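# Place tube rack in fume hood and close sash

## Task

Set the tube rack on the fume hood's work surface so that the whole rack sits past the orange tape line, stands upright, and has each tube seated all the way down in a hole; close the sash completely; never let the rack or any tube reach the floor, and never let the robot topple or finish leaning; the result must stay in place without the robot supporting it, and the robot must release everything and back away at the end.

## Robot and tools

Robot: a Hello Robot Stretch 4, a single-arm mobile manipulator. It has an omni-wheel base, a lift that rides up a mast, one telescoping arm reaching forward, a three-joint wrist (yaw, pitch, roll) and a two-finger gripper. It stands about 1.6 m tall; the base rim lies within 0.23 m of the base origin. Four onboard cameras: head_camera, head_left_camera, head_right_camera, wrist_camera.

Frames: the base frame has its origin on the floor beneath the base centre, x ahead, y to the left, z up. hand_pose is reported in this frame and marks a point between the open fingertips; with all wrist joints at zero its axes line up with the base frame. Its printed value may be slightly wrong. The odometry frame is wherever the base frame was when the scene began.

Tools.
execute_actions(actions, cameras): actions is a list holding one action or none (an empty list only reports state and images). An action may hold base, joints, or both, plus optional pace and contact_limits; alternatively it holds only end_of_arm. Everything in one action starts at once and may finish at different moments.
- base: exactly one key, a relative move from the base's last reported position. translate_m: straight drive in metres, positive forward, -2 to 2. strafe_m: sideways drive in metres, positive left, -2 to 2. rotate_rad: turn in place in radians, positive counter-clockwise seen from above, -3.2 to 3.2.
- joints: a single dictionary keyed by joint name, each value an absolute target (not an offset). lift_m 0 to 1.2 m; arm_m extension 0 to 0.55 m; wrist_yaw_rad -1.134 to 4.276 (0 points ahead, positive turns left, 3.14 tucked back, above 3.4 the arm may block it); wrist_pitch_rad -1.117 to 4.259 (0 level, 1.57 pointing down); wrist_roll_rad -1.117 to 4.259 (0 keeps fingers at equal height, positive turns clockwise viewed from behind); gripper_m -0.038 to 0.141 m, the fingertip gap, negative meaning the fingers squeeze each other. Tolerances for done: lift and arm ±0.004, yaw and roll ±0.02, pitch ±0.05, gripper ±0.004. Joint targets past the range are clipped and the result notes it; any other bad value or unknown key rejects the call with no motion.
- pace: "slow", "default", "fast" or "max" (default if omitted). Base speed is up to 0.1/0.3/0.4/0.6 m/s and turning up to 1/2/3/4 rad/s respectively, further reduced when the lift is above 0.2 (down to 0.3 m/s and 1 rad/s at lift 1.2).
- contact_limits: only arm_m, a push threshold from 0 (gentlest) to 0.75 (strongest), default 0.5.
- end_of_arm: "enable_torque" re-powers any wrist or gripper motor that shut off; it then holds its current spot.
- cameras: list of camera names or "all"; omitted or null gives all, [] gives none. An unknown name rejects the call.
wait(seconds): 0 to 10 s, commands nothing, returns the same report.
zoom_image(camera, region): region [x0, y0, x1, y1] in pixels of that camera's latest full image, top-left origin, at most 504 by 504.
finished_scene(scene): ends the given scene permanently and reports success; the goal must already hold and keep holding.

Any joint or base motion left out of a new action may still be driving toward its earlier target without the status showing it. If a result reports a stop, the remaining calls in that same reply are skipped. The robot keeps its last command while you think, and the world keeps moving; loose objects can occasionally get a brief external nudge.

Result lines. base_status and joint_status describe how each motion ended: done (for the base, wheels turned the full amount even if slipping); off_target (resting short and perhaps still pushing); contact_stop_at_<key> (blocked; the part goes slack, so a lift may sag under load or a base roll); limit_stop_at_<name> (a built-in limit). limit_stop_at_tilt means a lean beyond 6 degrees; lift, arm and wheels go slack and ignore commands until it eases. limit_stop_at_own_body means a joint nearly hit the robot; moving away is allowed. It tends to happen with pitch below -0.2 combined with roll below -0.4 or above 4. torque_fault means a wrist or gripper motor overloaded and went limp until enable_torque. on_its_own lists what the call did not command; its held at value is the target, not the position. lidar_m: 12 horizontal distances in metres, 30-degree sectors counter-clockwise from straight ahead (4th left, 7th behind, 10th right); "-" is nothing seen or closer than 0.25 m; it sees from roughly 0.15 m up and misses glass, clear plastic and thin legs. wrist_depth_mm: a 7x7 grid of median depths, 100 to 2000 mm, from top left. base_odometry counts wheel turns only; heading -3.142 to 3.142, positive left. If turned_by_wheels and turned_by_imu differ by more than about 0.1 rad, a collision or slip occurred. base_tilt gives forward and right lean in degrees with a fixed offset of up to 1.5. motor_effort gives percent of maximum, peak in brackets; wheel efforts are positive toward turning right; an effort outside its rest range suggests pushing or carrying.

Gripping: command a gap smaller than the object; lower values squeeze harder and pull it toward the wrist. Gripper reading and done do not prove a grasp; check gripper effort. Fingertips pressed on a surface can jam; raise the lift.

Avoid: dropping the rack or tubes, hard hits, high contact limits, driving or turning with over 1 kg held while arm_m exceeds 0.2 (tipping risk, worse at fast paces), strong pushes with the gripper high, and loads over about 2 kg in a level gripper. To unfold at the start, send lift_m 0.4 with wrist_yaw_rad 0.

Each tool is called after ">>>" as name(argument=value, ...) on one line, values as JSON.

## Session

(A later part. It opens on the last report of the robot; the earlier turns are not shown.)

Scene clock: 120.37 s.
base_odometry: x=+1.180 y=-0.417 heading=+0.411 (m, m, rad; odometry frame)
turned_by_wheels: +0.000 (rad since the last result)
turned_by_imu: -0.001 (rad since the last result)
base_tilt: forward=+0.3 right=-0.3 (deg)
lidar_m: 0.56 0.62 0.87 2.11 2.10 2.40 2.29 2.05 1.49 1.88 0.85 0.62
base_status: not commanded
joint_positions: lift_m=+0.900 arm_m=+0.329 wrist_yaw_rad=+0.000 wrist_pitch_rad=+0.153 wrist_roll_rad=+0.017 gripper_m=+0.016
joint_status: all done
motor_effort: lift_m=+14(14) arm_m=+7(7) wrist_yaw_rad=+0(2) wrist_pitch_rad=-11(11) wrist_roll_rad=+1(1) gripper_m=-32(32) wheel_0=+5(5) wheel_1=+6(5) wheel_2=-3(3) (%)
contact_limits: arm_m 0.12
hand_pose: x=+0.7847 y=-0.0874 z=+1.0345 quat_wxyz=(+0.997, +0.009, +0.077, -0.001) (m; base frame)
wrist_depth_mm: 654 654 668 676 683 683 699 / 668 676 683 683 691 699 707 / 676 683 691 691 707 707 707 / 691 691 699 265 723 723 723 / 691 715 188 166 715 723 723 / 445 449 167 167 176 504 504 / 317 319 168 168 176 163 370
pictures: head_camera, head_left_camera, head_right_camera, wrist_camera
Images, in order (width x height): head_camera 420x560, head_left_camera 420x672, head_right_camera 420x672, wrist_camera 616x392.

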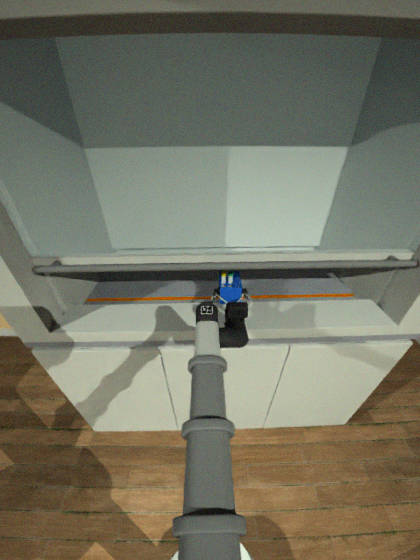

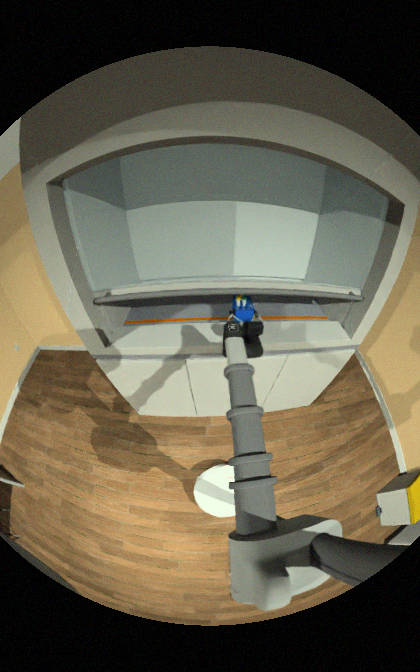

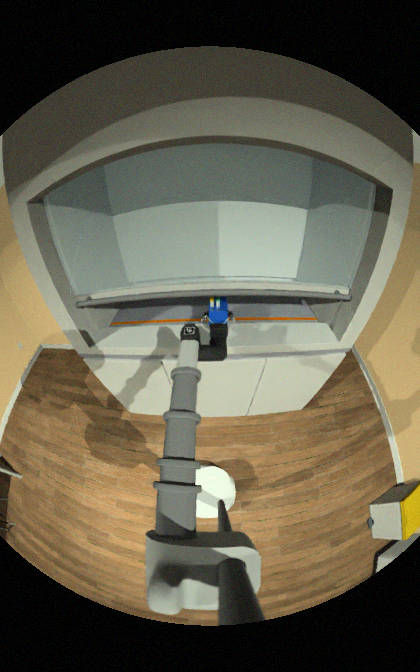

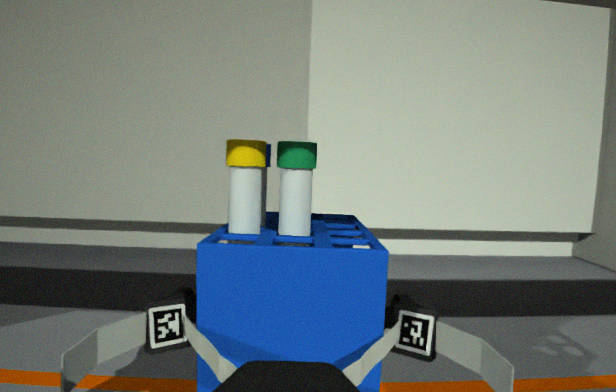

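>>> execute_actions(actions=[{"joints":{"lift_m":0.865}, "pace":"slow"}], cameras=[])

>>> execute_actions(actions=[{"joints":{"arm_m":0.48},"pace":"slow","contact_limits":{"arm_m":0.12}}], cameras=[])

>>> execute_actions(actions=[{"joints":{"lift_m":0.845}, "pace":"slow"}])

Scene clock: 121.73 s.
base_odometry: x=+1.180 y=-0.417 heading=+0.411 (m, m, rad; odometry frame)
turned_by_wheels: +0.000 (rad since the last result)
turned_by_imu: +0.000 (rad since the last result)
base_tilt: forward=+0.2 right=-0.2 (deg)
lidar_m: 0.56 0.61 0.83 2.10 2.12 2.39 2.30 2.02 1.51 1.87 0.85 0.60
base_status: not commanded
joint_positions: lift_m=+0.866 arm_m=+0.329 wrist_yaw_rad=+0.000 wrist_pitch_rad=+0.145 wrist_roll_rad=+0.017 gripper_m=+0.016
joint_status: all done
motor_effort: lift_m=+11(15) arm_m=+7(7) wrist_yaw_rad=+1(1) wrist_pitch_rad=+13(14) wrist_roll_rad=+1(1) gripper_m=-30(33) wheel_0=+5(5) wheel_1=+5(5) wheel_2=-3(3) (%)
hand_pose: x=+0.7851 y=-0.0875 z=+1.0022 quat_wxyz=(+0.997, +0.009, +0.072, -0.001) (m; base frame)
wrist_depth_mm: 661 668 668 676 691 699 691 / 676 661 683 691 691 691 699 / 668 683 683 691 699 715 715 / 691 699 699 290 707 723 723 / 603 634 167 167 627 741 750 / 389 394 167 167 177 436 439 / 189 190 167 168 176 162 329
pictures: none
No camera images: the call's "cameras" was empty. Leave "cameras" out to get every camera's image.

Scene clock: 124.50 s.
base_odometry: x=+1.180 y=-0.417 heading=+0.411 (m, m, rad; odometry frame)
turned_by_wheels: +0.000 (rad since the last result)
turned_by_imu: -0.001 (rad since the last result)
base_tilt: forward=+0.2 right=-0.3 (deg)
lidar_m: 0.57 0.62 0.86 2.09 2.11 2.40 2.29 2.03 1.54 1.88 0.85 0.60
base_status: not commanded
joint_positions: lift_m=+0.865 arm_m=+0.479 wrist_yaw_rad=+0.000 wrist_pitch_rad=+0.153 wrist_roll_rad=+0.017 gripper_m=+0.016
joint_status: all done
motor_effort: lift_m=+14(14) arm_m=+8(5) wrist_yaw_rad=+2(2) wrist_pitch_rad=-9(13) wrist_roll_rad=+1(1) gripper_m=-31(33) wheel_0=+5(5) wheel_1=+5(5) wheel_2=-3(3) (%)
contact_limits: arm_m 0.12
hand_pose: x=+0.9347 y=-0.0875 z=+0.9997 quat_wxyz=(+0.997, +0.009, +0.076, -0.001) (m; base frame)
wrist_depth_mm: 512 517 517 530 530 539 544 / 521 525 535 539 544 549 549 / 525 544 539 544 549 549 564 / 535 539 544 267 564 564 569 / 564 591 189 166 585 615 621 / 370 373 167 167 176 415 413 / 260 262 167 168 176 162 310
pictures: none
No camera images: the call's "cameras" was empty. Leave "cameras" out to get every camera's image.

Scene clock: 125.33 s.
base_odometry: x=+1.180 y=-0.417 heading=+0.411 (m, m, rad; odometry frame)
turned_by_wheels: +0.000 (rad since the last result)
turned_by_imu: +0.000 (rad since the last result)
base_tilt: forward=+0.2 right=-0.2 (deg)
lidar_m: 0.56 0.60 0.88 2.06 2.12 2.40 2.29 2.04 1.51 1.88 0.86 0.60
base_status: not commanded
joint_positions: lift_m=+0.857 arm_m=+0.479 wrist_yaw_rad=+0.000 wrist_pitch_rad=+0.141 wrist_roll_rad=+0.018 gripper_m=+0.016
joint_status: lift_m contact_stop (moved -0.009 of -0.020)
on_its_own: lift_m is slack since a contact_stop (your +0.845 is given up); wrist_pitch_rad is at rest, and its effort (+25) is outside its rest range (-23 to +23)
motor_effort: lift_m=+14(16) arm_m=+7(8) wrist_yaw_rad=+3(8) wrist_pitch_rad=+25(42) wrist_roll_rad=-2(4) gripper_m=-33(33) wheel_0=+5(5) wheel_1=+4(5) wheel_2=-3(3) (%)
hand_pose: x=+0.9353 y=-0.0876 z=+0.9946 quat_wxyz=(+0.997, +0.009, +0.070, -0.001) (m; base frame)
wrist_depth_mm: 517 517 530 525 539 544 544 / 521 525 539 539 544 549 554 / 530 539 539 549 554 559 559 / 539 544 544 265 559 564 569 / 585 591 188 166 564 621 627 / 382 392 167 167 176 436 436 / 268 270 168 168 176 163 324
pictures: head_camera, head_left_camera, head_right_camera, wrist_camera
Images, in order (width x height): head_camera 420x560, head_left_camera 420x672, head_right_camera 420x672, wrist_camera 616x392.

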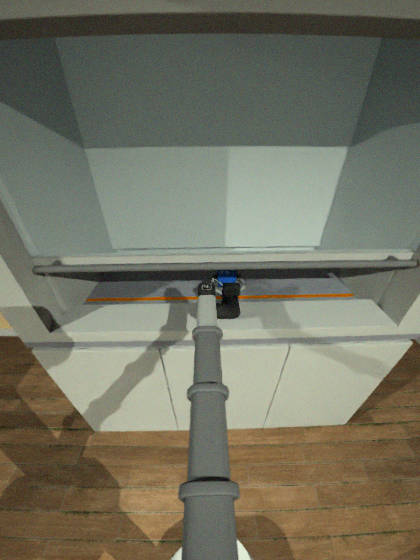

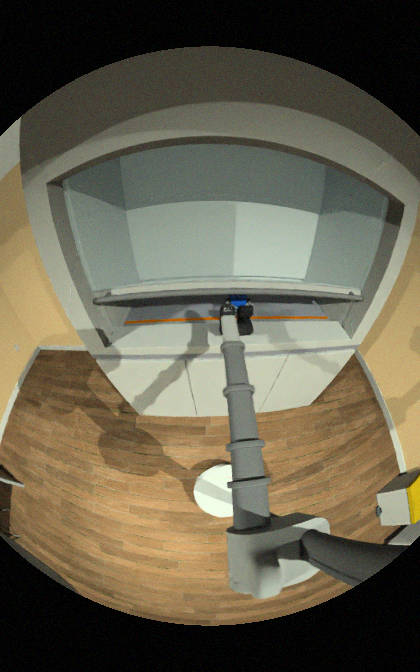

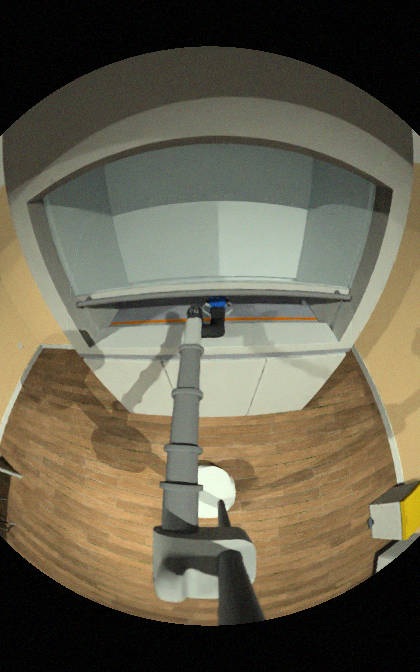

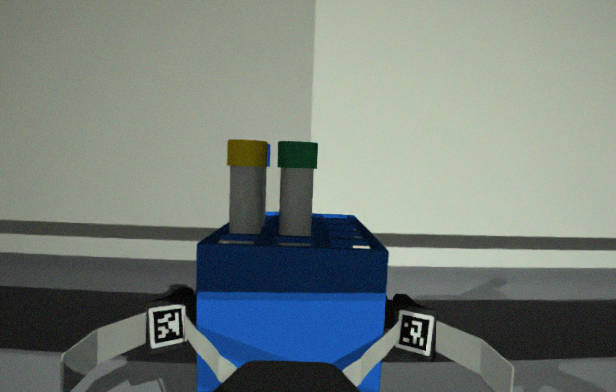

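>>> execute_actions(actions=[{"joints":{"lift_m":0.862,"gripper_m":0.14},"pace":"slow"}], cameras=[])

>>> execute_actions(actions=[{"joints":{"arm_m":0.0,"lift_m":0.875}}])

>>> zoom_image(camera="wrist_camera", region=[200,100,420,300])

Scene clock: 130.70 s.
base_odometry: x=+1.180 y=-0.417 heading=+0.411 (m, m, rad; odometry frame)
turned_by_wheels: +0.000 (rad since the last result)
turned_by_imu: -0.001 (rad since the last result)
base_tilt: forward=+0.2 right=-0.2 (deg)
lidar_m: 0.58 0.61 0.86 2.12 2.09 2.37 2.27 2.06 1.51 1.88 0.84 0.61
base_status: not commanded
joint_positions: lift_m=+0.862 arm_m=+0.479 wrist_yaw_rad=+0.000 wrist_pitch_rad=+0.147 wrist_roll_rad=+0.018 gripper_m=+0.140
joint_status: all done
motor_effort: lift_m=+19(21) arm_m=+6(6) wrist_yaw_rad=+0(1) wrist_pitch_rad=+6(20) wrist_roll_rad=+0(1) gripper_m=+0(33) wheel_0=+4(4) wheel_1=+4(4) wheel_2=-3(3) (%)
hand_pose: x=+0.9352 y=-0.0873 z=+0.9977 quat_wxyz=(+0.997, +0.009, +0.074, +0.000) (m; base frame)
wrist_depth_mm: 512 521 525 530 530 544 539 / 521 525 535 535 539 544 549 / 530 530 544 544 554 554 564 / 539 544 544 549 564 569 569 / 580 591 564 286 609 621 627 / 375 211 218 217 255 392 421 / 282 279 191 153 281 298 317
pictures: none
No camera images: the call's "cameras" was empty. Leave "cameras" out to get every camera's image.

Scene clock: 133.17 s.
base_odometry: x=+1.180 y=-0.417 heading=+0.411 (m, m, rad; odometry frame)
turned_by_wheels: +0.000 (rad since the last result)
turned_by_imu: -0.001 (rad since the last result)
base_tilt: forward=+0.2 right=-0.2 (deg)
lidar_m: 0.57 0.59 0.85 2.10 2.10 2.37 2.30 2.08 1.50 1.88 0.87 0.61
base_status: not commanded
joint_positions: lift_m=+0.875 arm_m=+0.001 wrist_yaw_rad=+0.000 wrist_pitch_rad=+0.152 wrist_roll_rad=+0.018 gripper_m=+0.140
joint_status: all done
motor_effort: lift_m=+22(22) arm_m=-7(6) wrist_yaw_rad=+1(1) wrist_pitch_rad=-8(5) wrist_roll_rad=+0(0) gripper_m=+0(2) wheel_0=+3(4) wheel_1=+4(4) wheel_2=-3(3) (%)
hand_pose: x=+0.4573 y=-0.0874 z=+1.0091 quat_wxyz=(+0.997, +0.009, +0.076, -0.001) (m; base frame)
wrist_depth_mm: 647 683 976 976 1008 976 854 / 976 991 1008 1025 1025 469 469 / 991 1025 1025 1008 1042 1042 854 / 976 1042 1042 1025 1060 1060 854 / 436 449 473 488 500 512 525 / 384 210 387 394 394 399 404 / 394 397 397 153 410 413 418
pictures: head_camera, head_left_camera, head_right_camera, wrist_camera
Images, in order (width x height): head_camera 420x560, head_left_camera 420x672, head_right_camera 420x672, wrist_camera 616x392.

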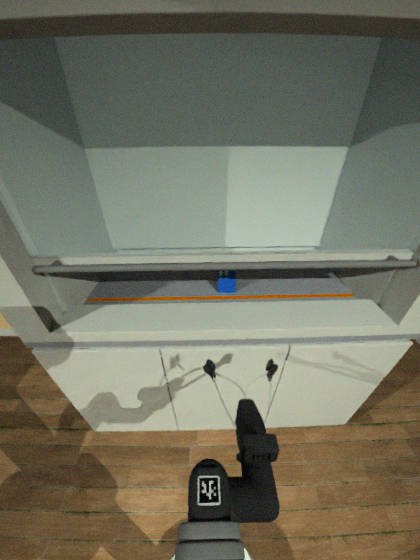

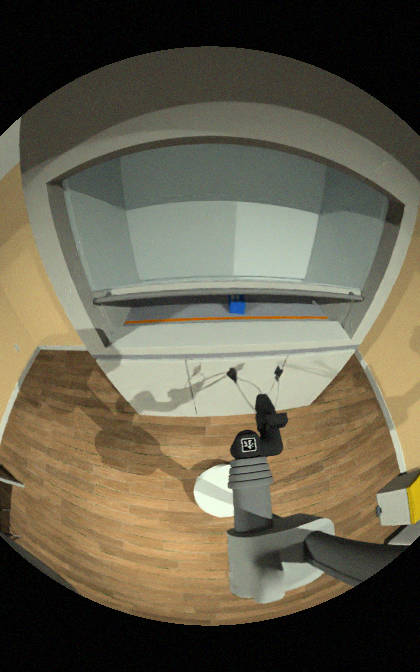

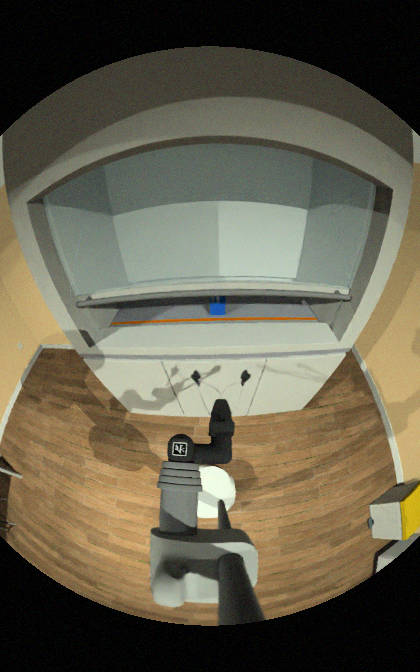

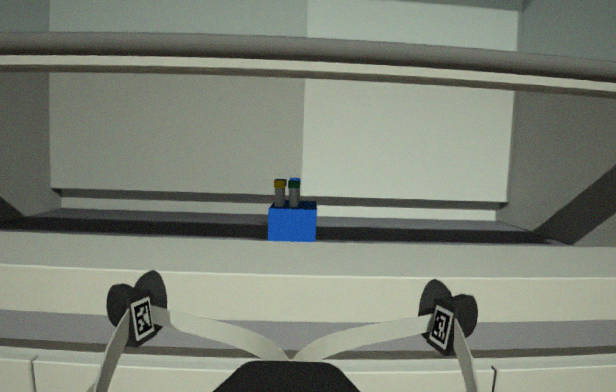

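Region (200, 100, 420, 300) of wrist_camera's 616x392 image, scaled by 2.291; it fills the top 458 rows of this view, and the rest is white.

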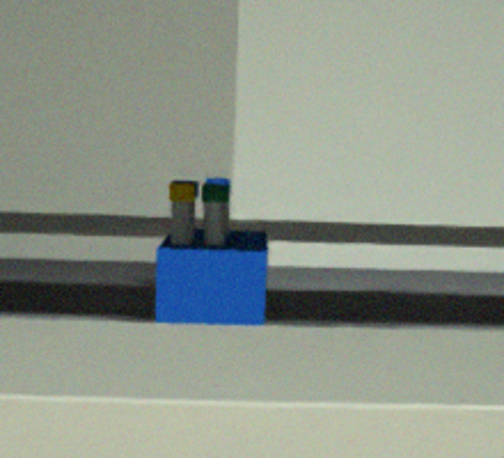

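>>> execute_actions(actions=[{"joints":{"lift_m":0.955,"gripper_m":0.0}}], cameras=[])

>>> execute_actions(actions=[{"joints":{"arm_m":0.42},"pace":"slow","contact_limits":{"arm_m":0.08}}], cameras=["wrist_camera","head_camera"])

Scene clock: 136.13 s.
base_odometry: x=+1.180 y=-0.417 heading=+0.411 (m, m, rad; odometry frame)
turned_by_wheels: +0.000 (rad since the last result)
turned_by_imu: -0.001 (rad since the last result)
base_tilt: forward=+0.2 right=-0.4 (deg)
lidar_m: 0.58 0.60 0.87 2.09 2.06 2.38 2.27 2.05 1.49 1.87 0.83 0.61
base_status: not commanded
joint_positions: lift_m=+0.955 arm_m=+0.001 wrist_yaw_rad=+0.000 wrist_pitch_rad=+0.152 wrist_roll_rad=+0.018 gripper_m=+0.000
joint_status: all done
motor_effort: lift_m=+22(24) arm_m=-7(7) wrist_yaw_rad=+1(1) wrist_pitch_rad=-8(9) wrist_roll_rad=+0(0) gripper_m=-7(7) wheel_0=+4(4) wheel_1=+4(4) wheel_2=-3(3) (%)
hand_pose: x=+0.4573 y=-0.0874 z=+1.0891 quat_wxyz=(+0.997, +0.009, +0.076, -0.001) (m; base frame)
wrist_depth_mm: 960 976 991 991 991 1008 866 / 960 991 1008 1008 1025 1025 866 / 904 1025 1008 466 466 496 480 / 976 1025 1042 1042 1060 1060 854 / 891 931 976 820 1042 1060 854 / 466 484 466 204 517 530 525 / 387 392 183 180 176 407 415
pictures: none
No camera images: the call's "cameras" was empty. Leave "cameras" out to get every camera's image.

Scene clock: 141.60 s.
base_odometry: x=+1.180 y=-0.417 heading=+0.411 (m, m, rad; odometry frame)
turned_by_wheels: +0.000 (rad since the last result)
turned_by_imu: -0.001 (rad since the last result)
base_tilt: forward=+0.2 right=-0.3 (deg)
lidar_m: 0.57 0.61 0.86 2.09 2.09 2.38 2.29 2.07 1.50 1.88 0.88 0.61
base_status: not commanded
joint_positions: lift_m=+0.955 arm_m=+0.419 wrist_yaw_rad=+0.000 wrist_pitch_rad=+0.152 wrist_roll_rad=+0.018 gripper_m=+0.000
joint_status: all done
motor_effort: lift_m=+23(22) arm_m=+8(10) wrist_yaw_rad=+0(2) wrist_pitch_rad=-9(9) wrist_roll_rad=+0(0) gripper_m=-7(6) wheel_0=+4(4) wheel_1=+4(4) wheel_2=-3(3) (%)
contact_limits: arm_m 0.08
hand_pose: x=+0.8747 y=-0.0874 z=+1.0891 quat_wxyz=(+0.997, +0.009, +0.076, -0.001) (m; base frame)
wrist_depth_mm: - - - - - - - / 585 585 585 603 603 615 609 / 591 597 609 603 609 603 621 / 603 603 609 615 627 627 634 / 609 615 615 627 634 640 647 / 569 591 564 204 634 647 654 / 436 430 183 180 176 477 473
pictures: head_camera, wrist_camera
Images, in order (width x height): head_camera 420x560, wrist_camera 616x392.

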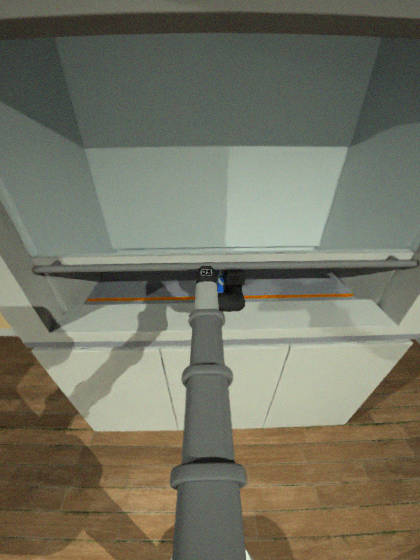

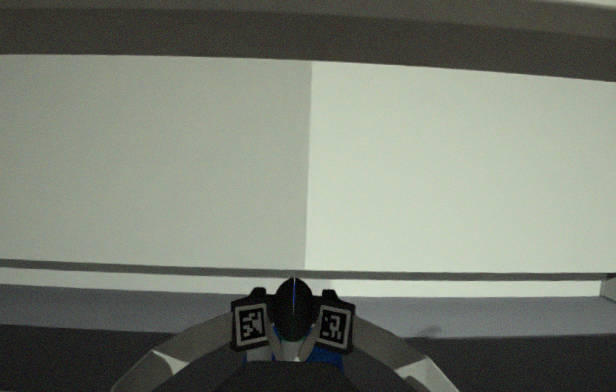

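>>> execute_actions(actions=[{"joints":{"arm_m":0.49},"pace":"slow","contact_limits":{"arm_m":0.08}}], cameras=[])

>>> execute_actions(actions=[{"joints":{"lift_m":0.925},"pace":"slow"}], cameras=["wrist_camera","head_camera"])

Scene clock: 143.27 s.
base_odometry: x=+1.180 y=-0.417 heading=+0.410 (m, m, rad; odometry frame)
turned_by_wheels: -0.001 (rad since the last result)
turned_by_imu: +0.001 (rad since the last result)
base_tilt: forward=+0.2 right=-0.3 (deg)
lidar_m: 0.57 0.61 0.87 2.10 2.09 2.41 2.28 2.04 1.49 1.88 0.88 0.62
base_status: not commanded
joint_positions: lift_m=+0.955 arm_m=+0.456 wrist_yaw_rad=+0.002 wrist_pitch_rad=+0.156 wrist_roll_rad=+0.019 gripper_m=+0.000
joint_status: arm_m contact_stop (moved +0.037 of +0.071)
on_its_own: arm_m is slack since a contact_stop (your +0.490 is given up)
motor_effort: lift_m=+22(22) arm_m=+0(14) wrist_yaw_rad=-5(5) wrist_pitch_rad=-20(21) wrist_roll_rad=-3(3) gripper_m=-5(4) wheel_0=+1(4) wheel_1=+1(5) wheel_2=-10(11) (%)
contact_limits: arm_m 0.08
hand_pose: x=+0.9121 y=-0.0869 z=+1.0881 quat_wxyz=(+0.997, +0.009, +0.078, +0.000) (m; base frame)
wrist_depth_mm: 530 535 539 554 549 559 559 / 544 549 559 559 564 569 574 / 559 564 564 569 574 580 585 / 564 564 569 580 585 591 591 / 569 585 580 585 597 603 609 / 564 580 554 205 615 621 621 / 424 421 183 179 176 462 459
pictures: none
No camera images: the call's "cameras" was empty. Leave "cameras" out to get every camera's image.

not run: a stop came earlier in this reply.

>>> execute_actions(actions=[{"joints":{"arm_m":0.36},"pace":"slow"}], cameras=[])

>>> execute_actions(actions=[{"joints":{"lift_m":0.975,"wrist_pitch_rad":0.1},"pace":"slow"}], cameras=["wrist_camera","head_camera"])

Scene clock: 145.77 s.
base_odometry: x=+1.180 y=-0.417 heading=+0.411 (m, m, rad; odometry frame)
turned_by_wheels: +0.001 (rad since the last result)
turned_by_imu: +0.000 (rad since the last result)
base_tilt: forward=+0.2 right=-0.2 (deg)
lidar_m: 0.56 0.61 0.83 2.09 2.11 2.39 2.29 2.08 1.52 1.85 0.87 0.62
base_status: not commanded
joint_positions: lift_m=+0.955 arm_m=+0.361 wrist_yaw_rad=+0.000 wrist_pitch_rad=+0.153 wrist_roll_rad=+0.017 gripper_m=+0.000
joint_status: all done
motor_effort: lift_m=+22(22) arm_m=-7(9) wrist_yaw_rad=+0(7) wrist_pitch_rad=-9(21) wrist_roll_rad=+1(5) gripper_m=-6(6) wheel_0=+0(0) wheel_1=+1(1) wheel_2=-1(10) (%)
hand_pose: x=+0.8174 y=-0.0873 z=+1.0891 quat_wxyz=(+0.997, +0.009, +0.076, -0.001) (m; base frame)
wrist_depth_mm: 101 102 102 103 104 105 - / 102 103 104 105 106 106 - / 647 654 654 668 668 676 683 / 654 668 661 676 676 683 699 / 691 676 683 683 691 699 707 / 585 603 574 204 634 640 647 / 430 430 183 179 176 477 477
pictures: none
No camera images: the call's "cameras" was empty. Leave "cameras" out to get every camera's image.

Scene clock: 146.70 s.
base_odometry: x=+1.180 y=-0.417 heading=+0.411 (m, m, rad; odometry frame)
turned_by_wheels: +0.000 (rad since the last result)
turned_by_imu: +0.000 (rad since the last result)
base_tilt: forward=+0.3 right=-0.2 (deg)
lidar_m: 0.58 0.61 0.82 2.10 2.05 2.41 2.29 2.04 1.49 1.88 0.86 0.62
base_status: not commanded
joint_positions: lift_m=+0.975 arm_m=+0.361 wrist_yaw_rad=+0.000 wrist_pitch_rad=+0.103 wrist_roll_rad=+0.017 gripper_m=+0.000
joint_status: all done
motor_effort: lift_m=+22(25) arm_m=-7(7) wrist_yaw_rad=+0(1) wrist_pitch_rad=-9(12) wrist_roll_rad=+1(1) gripper_m=-6(5) wheel_0=+0(0) wheel_1=+1(1) wheel_2=-1(1) (%)
hand_pose: x=+0.8192 y=-0.0873 z=+1.1233 quat_wxyz=(+0.999, +0.009, +0.051, +0.000) (m; base frame)
wrist_depth_mm: - - 647 654 654 676 668 / - - - - - - - / - - - - - - - / 654 668 661 683 111 397 691 / 661 661 683 676 683 699 699 / 715 683 676 204 741 750 741 / 521 508 183 180 176 569 591
pictures: head_camera, wrist_camera
Images, in order (width x height): head_camera 420x560, wrist_camera 616x392.

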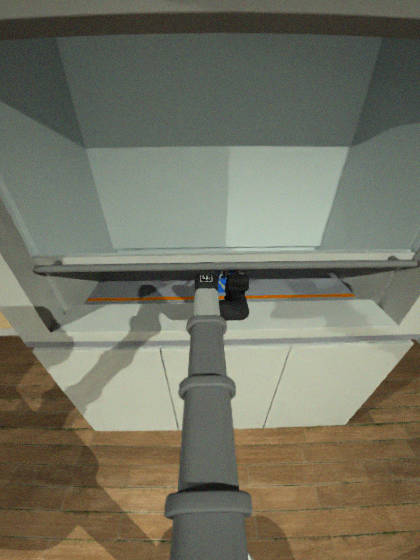

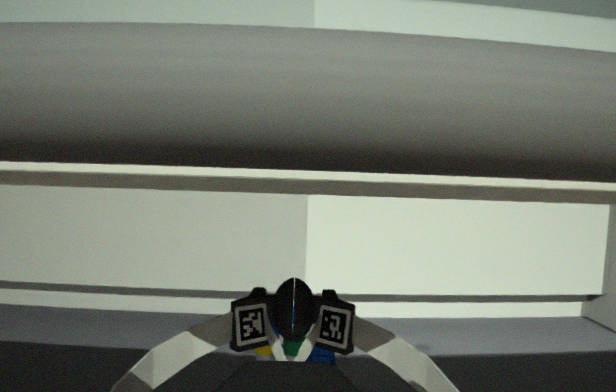

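>>> execute_actions(actions=[{"joints":{"arm_m":0.0,"lift_m":0.975}}], cameras=["wrist_camera"])

>>> execute_actions(actions=[{"joints":{"lift_m":1.12,"wrist_yaw_rad":1.57,"wrist_pitch_rad":0}}], cameras=[])

>>> execute_actions(actions=[{"joints":{"arm_m":0.48},"contact_limits":{"arm_m":0.15}}])

Scene clock: 149.83 s.
base_odometry: x=+1.180 y=-0.417 heading=+0.411 (m, m, rad; odometry frame)
turned_by_wheels: +0.000 (rad since the last result)
turned_by_imu: -0.001 (rad since the last result)
base_tilt: forward=+0.2 right=-0.3 (deg)
lidar_m: 0.58 0.61 0.82 2.10 2.10 2.39 2.29 2.05 1.51 1.87 0.86 0.62
base_status: not commanded
joint_positions: lift_m=+0.975 arm_m=+0.001 wrist_yaw_rad=+0.000 wrist_pitch_rad=+0.102 wrist_roll_rad=+0.017 gripper_m=+0.000
joint_status: all done
motor_effort: lift_m=+23(19) arm_m=-7(7) wrist_yaw_rad=+2(1) wrist_pitch_rad=-9(9) wrist_roll_rad=+1(2) gripper_m=-5(6) wheel_0=+0(0) wheel_1=+1(1) wheel_2=-1(1) (%)
hand_pose: x=+0.4592 y=-0.0874 z=+1.1234 quat_wxyz=(+0.999, +0.009, +0.051, +0.000) (m; base frame)
wrist_depth_mm: 991 991 1042 1008 1042 1025 854 / 991 991 1025 1025 1025 1042 854 / 891 1008 1008 1025 1060 1042 820 / 991 1042 1042 1025 1060 1060 798 / 976 1025 1042 1060 1078 1042 854 / 715 741 715 204 820 820 759 / 430 424 183 179 176 473 473
pictures: wrist_camera
Images, in order (width x height): wrist_camera 616x392.

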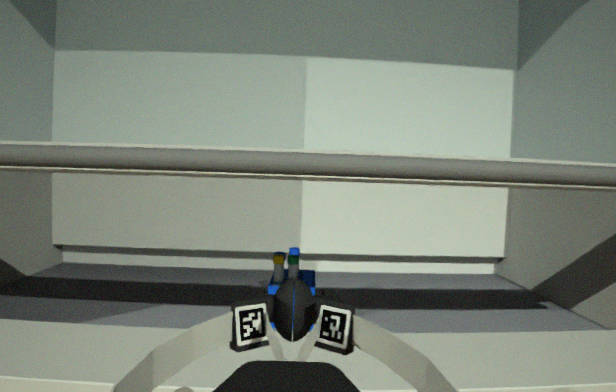

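Scene clock: 151.50 s.
base_odometry: x=+1.180 y=-0.417 heading=+0.411 (m, m, rad; odometry frame)
turned_by_wheels: +0.000 (rad since the last result)
turned_by_imu: +0.000 (rad since the last result)
base_tilt: forward=+0.3 right=-0.3 (deg)
lidar_m: 0.57 0.58 0.87 2.10 2.13 2.41 2.31 2.05 1.49 1.86 0.84 0.60
base_status: not commanded
joint_positions: lift_m=+1.120 arm_m=+0.001 wrist_yaw_rad=+1.569 wrist_pitch_rad=+0.002 wrist_roll_rad=+0.017 gripper_m=+0.000
joint_status: all done
motor_effort: lift_m=+22(28) arm_m=-7(7) wrist_yaw_rad=+4(5) wrist_pitch_rad=-9(13) wrist_roll_rad=+1(1) gripper_m=-6(6) wheel_0=+0(0) wheel_1=+1(1) wheel_2=-1(1) (%)
hand_pose: x=+0.2599 y=+0.2884 z=+1.2972 quat_wxyz=(+0.708, +0.005, +0.007, +0.707) (m; base frame)
wrist_depth_mm: 1661 - 1983 - - - 544 / - - - - - - 539 / - - - - - - 530 / - - - - - - 530 / - - - - - - 530 / - - - 204 - - 521 / - - 182 180 176 - 517
pictures: none
No camera images: the call's "cameras" was empty. Leave "cameras" out to get every camera's image.

Scene clock: 153.80 s.
base_odometry: x=+1.180 y=-0.417 heading=+0.411 (m, m, rad; odometry frame)
turned_by_wheels: +0.001 (rad since the last result)
turned_by_imu: +0.016 (rad since the last result)
base_tilt: forward=+0.1 right=-0.3 (deg)
lidar_m: 0.58 0.62 0.87 2.07 2.14 2.39 2.29 2.04 1.51 1.89 0.84 0.59
base_status: not commanded
joint_positions: lift_m=+1.120 arm_m=+0.421 wrist_yaw_rad=+1.583 wrist_pitch_rad=+0.002 wrist_roll_rad=+0.017 gripper_m=+0.000
joint_status: arm_m contact_stop (moved +0.420 of +0.479)
on_its_own: arm_m is slack since a contact_stop (your +0.480 is given up); wrist_yaw_rad is at rest, and its effort (-37) is outside its rest range (-13 to +13)
motor_effort: lift_m=+22(22) arm_m=+0(19) wrist_yaw_rad=-37(66) wrist_pitch_rad=-8(19) wrist_roll_rad=+2(2) gripper_m=-9(13) wheel_0=+5(8) wheel_1=+6(9) wheel_2=-3(6) (%)
contact_limits: arm_m 0.15
hand_pose: x=+0.6757 y=+0.2896 z=+1.2973 quat_wxyz=(+0.703, +0.005, +0.007, +0.711) (m; base frame)
wrist_depth_mm: - - - 504 500 500 504 / - - - 496 496 492 496 / - - - 492 496 492 496 / - - - 492 488 492 492 / - - - 488 488 488 492 / - - 484 204 480 480 484 / - - - 179 169 480 484
pictures: head_camera, head_left_camera, head_right_camera, wrist_camera
Images, in order (width x height): head_camera 420x560, head_left_camera 420x672, head_right_camera 420x672, wrist_camera 616x392.

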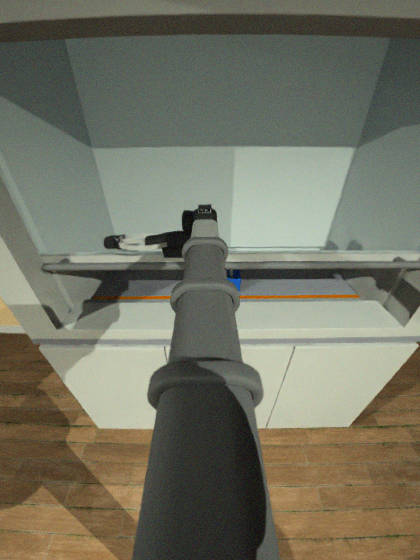

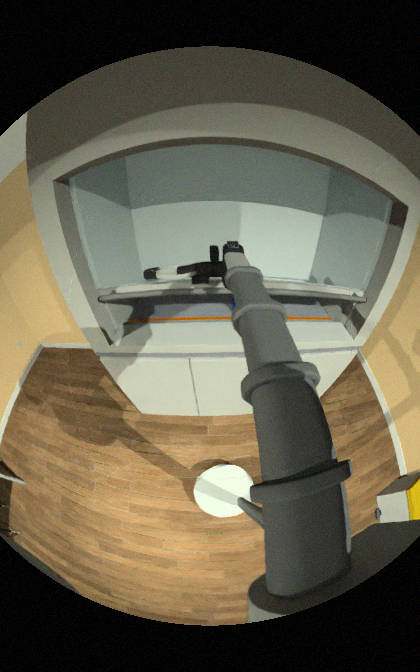

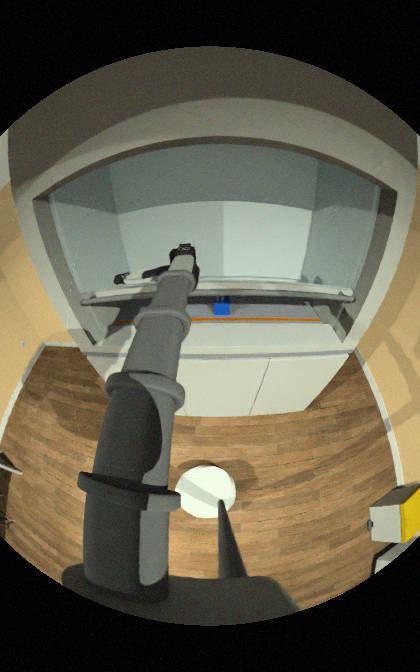

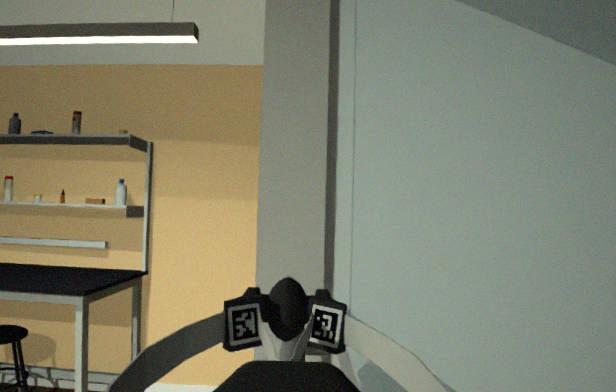

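>>> execute_actions(actions=[{"joints":{"arm_m":0.40,"wrist_yaw_rad":1.6},"pace":"slow"}], cameras=[])

>>> execute_actions(actions=[{"joints":{"lift_m":0.75},"pace":"slow"}])

Scene clock: 155.17 s.
base_odometry: x=+1.180 y=-0.417 heading=+0.411 (m, m, rad; odometry frame)
turned_by_wheels: +0.000 (rad since the last result)
turned_by_imu: -0.001 (rad since the last result)
base_tilt: forward=+0.2 right=-0.2 (deg)
lidar_m: 0.58 0.62 0.85 2.07 2.08 2.39 2.29 2.04 1.51 1.85 0.86 0.61
base_status: not commanded
joint_positions: lift_m=+1.120 arm_m=+0.401 wrist_yaw_rad=+1.600 wrist_pitch_rad=+0.002 wrist_roll_rad=+0.017 gripper_m=+0.000
joint_status: all done
motor_effort: lift_m=+22(21) arm_m=-7(5) wrist_yaw_rad=-1(32) wrist_pitch_rad=-7(9) wrist_roll_rad=+2(1) gripper_m=-7(8) wheel_0=+5(5) wheel_1=+5(6) wheel_2=-3(3) (%)
hand_pose: x=+0.6510 y=+0.2910 z=+1.2973 quat_wxyz=(+0.697, +0.005, +0.007, +0.717) (m; base frame)
wrist_depth_mm: - - - 504 500 500 496 / - - - 500 492 488 492 / - - - 492 492 488 492 / - - - 496 488 488 484 / - - - 492 484 484 480 / - - - 204 477 480 484 / - - 183 180 176 480 477
pictures: none
No camera images: the call's "cameras" was empty. Leave "cameras" out to get every camera's image.

Scene clock: 156.33 s.
base_odometry: x=+1.180 y=-0.417 heading=+0.411 (m, m, rad; odometry frame)
turned_by_wheels: +0.000 (rad since the last result)
turned_by_imu: -0.001 (rad since the last result)
base_tilt: forward=+0.2 right=-0.3 (deg)
lidar_m: 0.58 0.61 0.87 2.08 2.10 2.40 2.28 1.99 1.51 1.89 0.84 0.61
base_status: not commanded
joint_positions: lift_m=+1.077 arm_m=+0.401 wrist_yaw_rad=+1.600 wrist_pitch_rad=+0.002 wrist_roll_rad=+0.017 gripper_m=+0.000
joint_status: lift_m contact_stop (moved -0.042 of -0.370)
on_its_own: lift_m is slack since a contact_stop (your +0.750 is given up)
motor_effort: lift_m=+18(20) arm_m=-5(7) wrist_yaw_rad=+1(5) wrist_pitch_rad=-6(31) wrist_roll_rad=+1(12) gripper_m=-6(6) wheel_0=+3(5) wheel_1=+3(5) wheel_2=-2(3) (%)
hand_pose: x=+0.6507 y=+0.2909 z=+1.2551 quat_wxyz=(+0.697, +0.005, +0.007, +0.717) (m; base frame)
wrist_depth_mm: - - - 504 496 500 500 / - - - 500 500 492 496 / - - - 496 492 492 492 / - - - 496 484 488 484 / - - - 492 488 488 484 / - - - 204 484 480 480 / - - 183 180 176 477 480
pictures: head_camera, head_left_camera, head_right_camera, wrist_camera
Images, in order (width x height): head_camera 420x560, head_left_camera 420x672, head_right_camera 420x672, wrist_camera 616x392.

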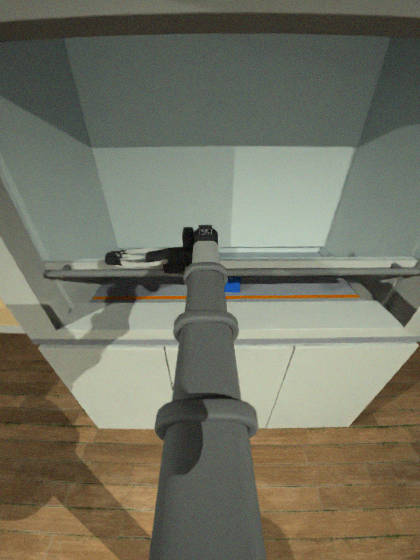

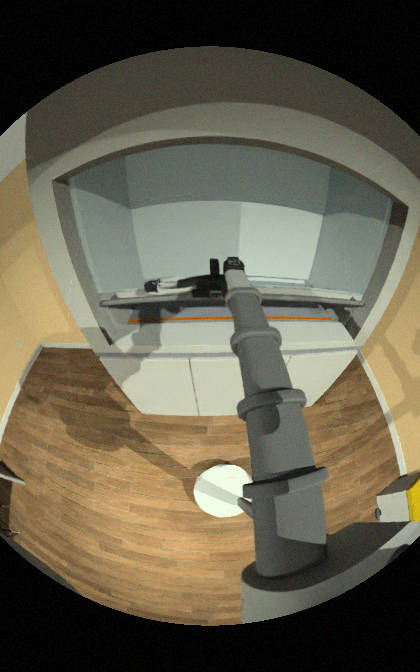

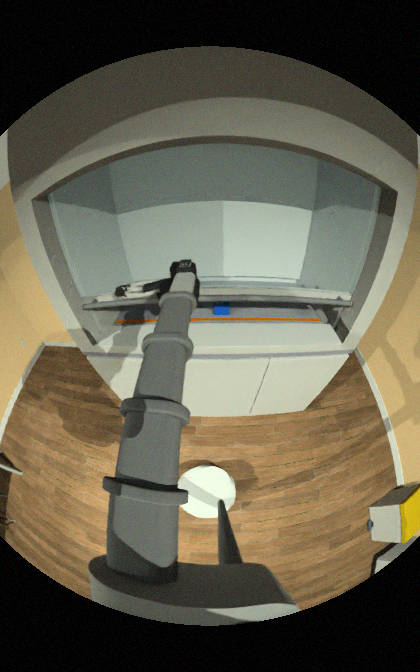

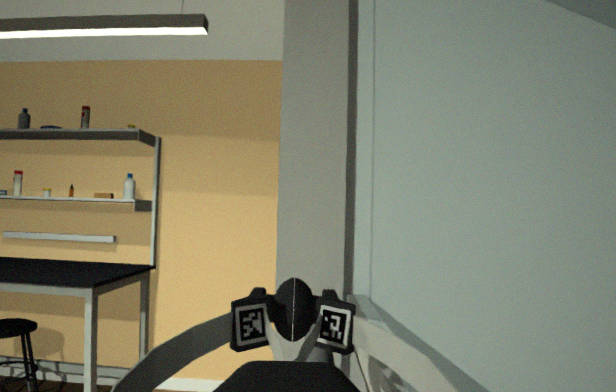

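>>> execute_actions(actions=[{"joints":{"lift_m":0.75}}], cameras=["head_camera"])

Scene clock: 157.40 s.
base_odometry: x=+1.180 y=-0.417 heading=+0.411 (m, m, rad; odometry frame)
turned_by_wheels: +0.000 (rad since the last result)
turned_by_imu: +0.000 (rad since the last result)
base_tilt: forward=+0.2 right=-0.3 (deg)
lidar_m: 0.57 0.63 0.87 2.09 2.10 2.39 2.29 2.04 1.48 1.88 0.84 0.63
base_status: not commanded
joint_positions: lift_m=+1.051 arm_m=+0.401 wrist_yaw_rad=+1.600 wrist_pitch_rad=+0.002 wrist_roll_rad=+0.017 gripper_m=+0.000
joint_status: lift_m contact_stop (moved -0.026 of -0.327)
on_its_own: lift_m is slack since a contact_stop (your +0.750 is given up)
motor_effort: lift_m=+18(21) arm_m=-4(4) wrist_yaw_rad=+1(5) wrist_pitch_rad=-7(33) wrist_roll_rad=+1(12) gripper_m=-7(7) wheel_0=+3(3) wheel_1=+3(3) wheel_2=-1(2) (%)
hand_pose: x=+0.6506 y=+0.2909 z=+1.2288 quat_wxyz=(+0.697, +0.005, +0.007, +0.717) (m; base frame)
wrist_depth_mm: - - - 504 496 500 504 / - - - 504 496 496 492 / - - - 492 492 492 488 / - - - 500 492 488 488 / - - - 492 484 484 484 / - - - 204 477 484 484 / - - 183 180 176 480 477
pictures: head_camera
Images, in order (width x height): head_camera 420x560.

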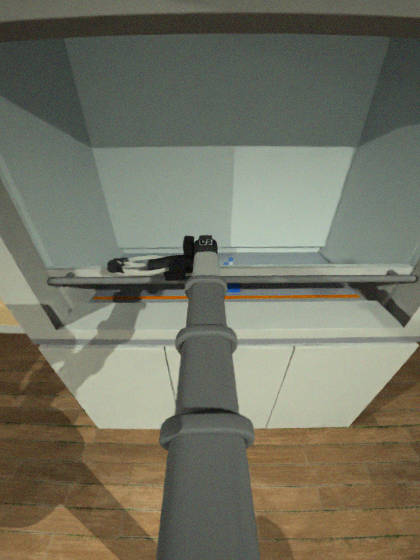

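>>> execute_actions(actions=[{"joints":{"lift_m":0.75},"pace":"fast"}], cameras=[])

Scene clock: 158.47 s.
base_odometry: x=+1.180 y=-0.417 heading=+0.411 (m, m, rad; odometry frame)
turned_by_wheels: +0.000 (rad since the last result)
turned_by_imu: +0.000 (rad since the last result)
base_tilt: forward=+0.2 right=-0.3 (deg)
lidar_m: 0.59 0.63 0.86 2.08 2.12 2.37 2.28 2.03 1.50 1.91 0.83 0.62
base_status: not commanded
joint_positions: lift_m=+1.019 arm_m=+0.401 wrist_yaw_rad=+1.600 wrist_pitch_rad=+0.002 wrist_roll_rad=+0.017 gripper_m=+0.000
joint_status: lift_m contact_stop (moved -0.032 of -0.301)
on_its_own: lift_m is slack since a contact_stop (your +0.750 is given up)
motor_effort: lift_m=+18(22) arm_m=-4(4) wrist_yaw_rad=+1(10) wrist_pitch_rad=-7(41) wrist_roll_rad=+1(17) gripper_m=-7(5) wheel_0=+2(3) wheel_1=+1(3) wheel_2=+1(1) (%)
hand_pose: x=+0.6505 y=+0.2909 z=+1.1965 quat_wxyz=(+0.697, +0.005, +0.007, +0.717) (m; base frame)
wrist_depth_mm: - - - 504 500 500 500 / - - - 500 492 496 496 / - - - 496 496 492 496 / - - - 492 484 488 488 / - - - 492 484 484 488 / - - - 203 480 484 480 / - - 182 180 177 477 477
pictures: none
No camera images: the call's "cameras" was empty. Leave "cameras" out to get every camera's image.

>>> execute_actions(actions=[{"joints":{"lift_m":0.5},"pace":"max"}], cameras=[])

Scene clock: 159.60 s.
base_odometry: x=+1.180 y=-0.417 heading=+0.411 (m, m, rad; odometry frame)
turned_by_wheels: +0.000 (rad since the last result)
turned_by_imu: -0.002 (rad since the last result)
base_tilt: forward=+0.1 right=-0.3 (deg)
lidar_m: 0.57 0.62 0.87 2.10 2.13 2.37 2.29 2.03 1.49 1.87 0.84 0.60
base_status: not commanded
joint_positions: lift_m=+0.973 arm_m=+0.401 wrist_yaw_rad=+1.600 wrist_pitch_rad=+0.002 wrist_roll_rad=+0.017 gripper_m=+0.000
joint_status: lift_m contact_stop (moved -0.046 of -0.519)
on_its_own: lift_m is slack since a contact_stop (your +0.500 is given up)
motor_effort: lift_m=+18(16) arm_m=-4(4) wrist_yaw_rad=+1(12) wrist_pitch_rad=-7(57) wrist_roll_rad=+2(24) gripper_m=-7(7) wheel_0=+2(3) wheel_1=-1(1) wheel_2=+1(6) (%)
hand_pose: x=+0.6506 y=+0.2909 z=+1.1509 quat_wxyz=(+0.697, +0.005, +0.007, +0.717) (m; base frame)
wrist_depth_mm: - - - 500 496 504 500 / - - - 500 500 492 496 / - - - 500 496 496 492 / - - - 492 484 488 488 / - - - 488 484 488 488 / - - - 204 484 484 484 / - - 183 180 176 480 477
pictures: none
No camera images: the call's "cameras" was empty. Leave "cameras" out to get every camera's image.

Stick with "fast" to avoid hard hits.

>>> execute_actions(actions=[{"joints":{"lift_m":0.5},"pace":"fast"}], cameras=[])

Scene clock: 160.93 s.
base_odometry: x=+1.180 y=-0.417 heading=+0.411 (m, m, rad; odometry frame)
turned_by_wheels: +0.000 (rad since the last result)
turned_by_imu: +0.000 (rad since the last result)
base_tilt: forward=+0.2 right=-0.3 (deg)
lidar_m: 0.57 0.62 0.87 2.08 2.10 2.39 2.30 2.03 1.51 1.88 0.83 0.60
base_status: not commanded
joint_positions: lift_m=+0.920 arm_m=+0.401 wrist_yaw_rad=+1.600 wrist_pitch_rad=+0.002 wrist_roll_rad=+0.017 gripper_m=+0.000
joint_status: lift_m contact_stop (moved -0.054 of -0.473)
on_its_own: lift_m is slack since a contact_stop (your +0.500 is given up)
motor_effort: lift_m=+18(19) arm_m=-4(4) wrist_yaw_rad=+1(11) wrist_pitch_rad=-8(51) wrist_roll_rad=+2(20) gripper_m=-7(5) wheel_0=+2(2) wheel_1=+0(2) wheel_2=+1(4) (%)
hand_pose: x=+0.6505 y=+0.2909 z=+1.0972 quat_wxyz=(+0.697, +0.005, +0.007, +0.717) (m; base frame)
wrist_depth_mm: - - - 508 500 496 496 / - - - 500 496 492 496 / - - - 496 496 492 496 / - - - 488 488 484 488 / - - - 492 484 484 484 / - - - 204 484 484 477 / - - 182 180 176 477 480
pictures: none
No camera images: the call's "cameras" was empty. Leave "cameras" out to get every camera's image.

>>> execute_actions(actions=[{"joints":{"lift_m":0.5},"pace":"fast"}], cameras=["head_camera"])

Scene clock: 162.00 s.
base_odometry: x=+1.180 y=-0.417 heading=+0.411 (m, m, rad; odometry frame)
turned_by_wheels: +0.000 (rad since the last result)
turned_by_imu: +0.000 (rad since the last result)
base_tilt: forward=+0.2 right=-0.2 (deg)
lidar_m: 0.58 0.60 0.86 2.09 2.11 2.38 2.28 2.01 1.51 1.86 0.85 0.62
base_status: not commanded
joint_positions: lift_m=+0.874 arm_m=+0.401 wrist_yaw_rad=+1.600 wrist_pitch_rad=-0.002 wrist_roll_rad=+0.017 gripper_m=+0.000
joint_status: lift_m contact_stop (moved -0.045 of -0.420)
on_its_own: lift_m is slack since a contact_stop (your +0.500 is given up)
motor_effort: lift_m=+17(19) arm_m=-4(4) wrist_yaw_rad=+1(9) wrist_pitch_rad=+4(43) wrist_roll_rad=+2(17) gripper_m=-5(7) wheel_0=+2(2) wheel_1=+0(1) wheel_2=+2(2) (%)
hand_pose: x=+0.6504 y=+0.2909 z=+1.0533 quat_wxyz=(+0.697, +0.007, +0.005, +0.717) (m; base frame)
wrist_depth_mm: - - - 504 500 504 500 / - - - 504 496 496 496 / - - - 500 500 496 496 / - - - 492 492 488 488 / - - - 492 488 488 484 / - - - 203 477 484 484 / - - 183 180 176 480 477
pictures: head_camera
Images, in order (width x height): head_camera 420x560.

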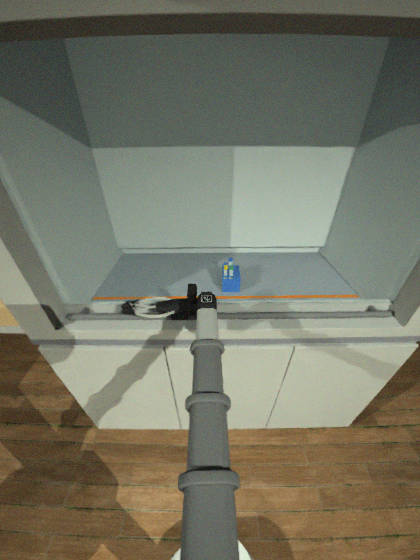

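>>> execute_actions(actions=[{"joints":{"lift_m":0.5},"pace":"fast"}], cameras=[])

Scene clock: 163.00 s.
base_odometry: x=+1.180 y=-0.417 heading=+0.411 (m, m, rad; odometry frame)
turned_by_wheels: +0.000 (rad since the last result)
turned_by_imu: +0.000 (rad since the last result)
base_tilt: forward=+0.2 right=-0.3 (deg)
lidar_m: 0.59 0.63 0.88 2.09 2.11 2.39 2.29 2.02 1.51 1.89 0.85 0.61
base_status: not commanded
joint_positions: lift_m=+0.872 arm_m=+0.401 wrist_yaw_rad=+1.601 wrist_pitch_rad=-0.005 wrist_roll_rad=+0.017 gripper_m=+0.000
joint_status: lift_m contact_stop (moved -0.003 of -0.374)
on_its_own: lift_m is slack since a contact_stop (your +0.500 is given up)
motor_effort: lift_m=+14(14) arm_m=-3(4) wrist_yaw_rad=-2(6) wrist_pitch_rad=+11(34) wrist_roll_rad=+1(13) gripper_m=-5(6) wheel_0=+2(3) wheel_1=+0(0) wheel_2=+1(3) (%)
hand_pose: x=+0.6502 y=+0.2910 z=+1.0514 quat_wxyz=(+0.696, +0.008, +0.005, +0.718) (m; base frame)
wrist_depth_mm: - - - 508 504 504 504 / - - - 504 500 504 500 / - - - 500 496 500 500 / - - - 492 488 488 492 / - - - 492 492 488 484 / - - - 204 480 480 484 / - - 183 180 176 477 477
pictures: none
No camera images: the call's "cameras" was empty. Leave "cameras" out to get every camera's image.

Bottomed out. Withdraw and check.

>>> execute_actions(actions=[{"joints":{"lift_m":0.93}}], cameras=[])

>>> execute_actions(actions=[{"base":{"translate_m":-0.35},"joints":{"arm_m":0,"wrist_yaw_rad":0,"wrist_pitch_rad":0.3,"lift_m":1.0}}], cameras=["wrist_camera","head_camera"])

>>> zoom_image(camera="wrist_camera", region=[60,60,560,300])

Scene clock: 164.33 s.
base_odometry: x=+1.180 y=-0.417 heading=+0.411 (m, m, rad; odometry frame)
turned_by_wheels: +0.000 (rad since the last result)
turned_by_imu: +0.000 (rad since the last result)
base_tilt: forward=+0.1 right=-0.2 (deg)
lidar_m: 0.58 0.60 0.88 2.09 2.12 2.38 2.29 2.06 1.51 1.90 0.83 0.63
base_status: not commanded
joint_positions: lift_m=+0.930 arm_m=+0.401 wrist_yaw_rad=+1.600 wrist_pitch_rad=+0.002 wrist_roll_rad=+0.017 gripper_m=+0.000
joint_status: all done
motor_effort: lift_m=+22(21) arm_m=-3(4) wrist_yaw_rad=+1(1) wrist_pitch_rad=-7(8) wrist_roll_rad=+1(2) gripper_m=-4(7) wheel_0=+2(2) wheel_1=+0(0) wheel_2=+1(1) (%)
hand_pose: x=+0.6505 y=+0.2909 z=+1.1073 quat_wxyz=(+0.697, +0.005, +0.007, +0.717) (m; base frame)
wrist_depth_mm: - - - 512 496 500 500 / - - - 500 500 496 496 / - - - 500 492 488 496 / - - - 492 484 488 484 / - - - 488 492 488 480 / - - - 204 477 484 480 / - - 182 180 176 477 477
pictures: none
No camera images: the call's "cameras" was empty. Leave "cameras" out to get every camera's image.

Scene clock: 166.97 s.
base_odometry: x=+0.860 y=-0.556 heading=+0.410 (m, m, rad; odometry frame)
turned_by_wheels: -0.001 (rad since the last result)
turned_by_imu: +0.001 (rad since the last result)
base_tilt: forward=+0.1 right=-0.3 (deg)
lidar_m: 0.92 0.97 2.60 2.04 2.10 2.03 1.94 1.99 1.49 1.42 1.97 0.97
base_status: done
joint_positions: lift_m=+1.000 arm_m=+0.001 wrist_yaw_rad=+0.000 wrist_pitch_rad=+0.302 wrist_roll_rad=+0.017 gripper_m=+0.000
joint_status: all done
motor_effort: lift_m=+22(21) arm_m=-7(9) wrist_yaw_rad=+1(54) wrist_pitch_rad=-8(15) wrist_roll_rad=+1(1) gripper_m=-7(7) wheel_0=-4(5) wheel_1=-5(7) wheel_2=+2(13) (%)
hand_pose: x=+0.4476 y=-0.0874 z=+1.0920 quat_wxyz=(+0.989, +0.009, +0.151, -0.001) (m; base frame)
wrist_depth_mm: 976 1281 1281 1281 1308 1255 891 / 976 1336 1308 1336 1336 1281 878 / 976 1366 1397 1397 1366 1308 891 / 788 788 831 854 842 854 854 / 778 788 778 788 778 798 798 / 798 809 809 204 809 820 831 / 854 831 182 180 176 854 878
pictures: head_camera, wrist_camera
Images, in order (width x height): head_camera 420x560, wrist_camera 616x392.

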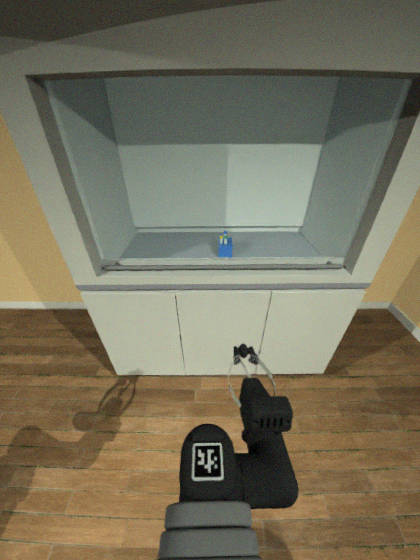

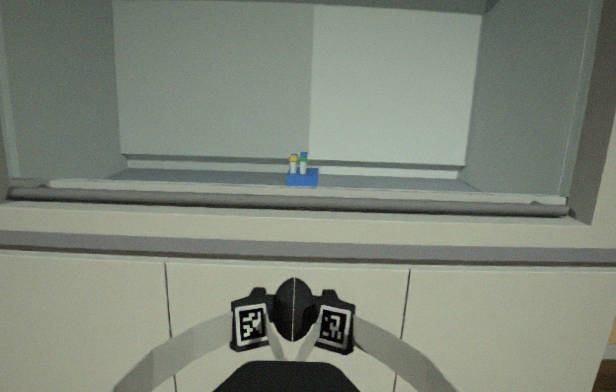

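Region (60, 60, 560, 300) of wrist_camera's 616x392 image, scaled by 1.008; it fills the top 242 rows of this view, and the rest is white.

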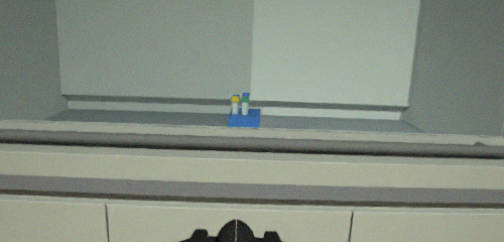

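>>> finished_scene(scene=1)

The scene is finished: the task was done.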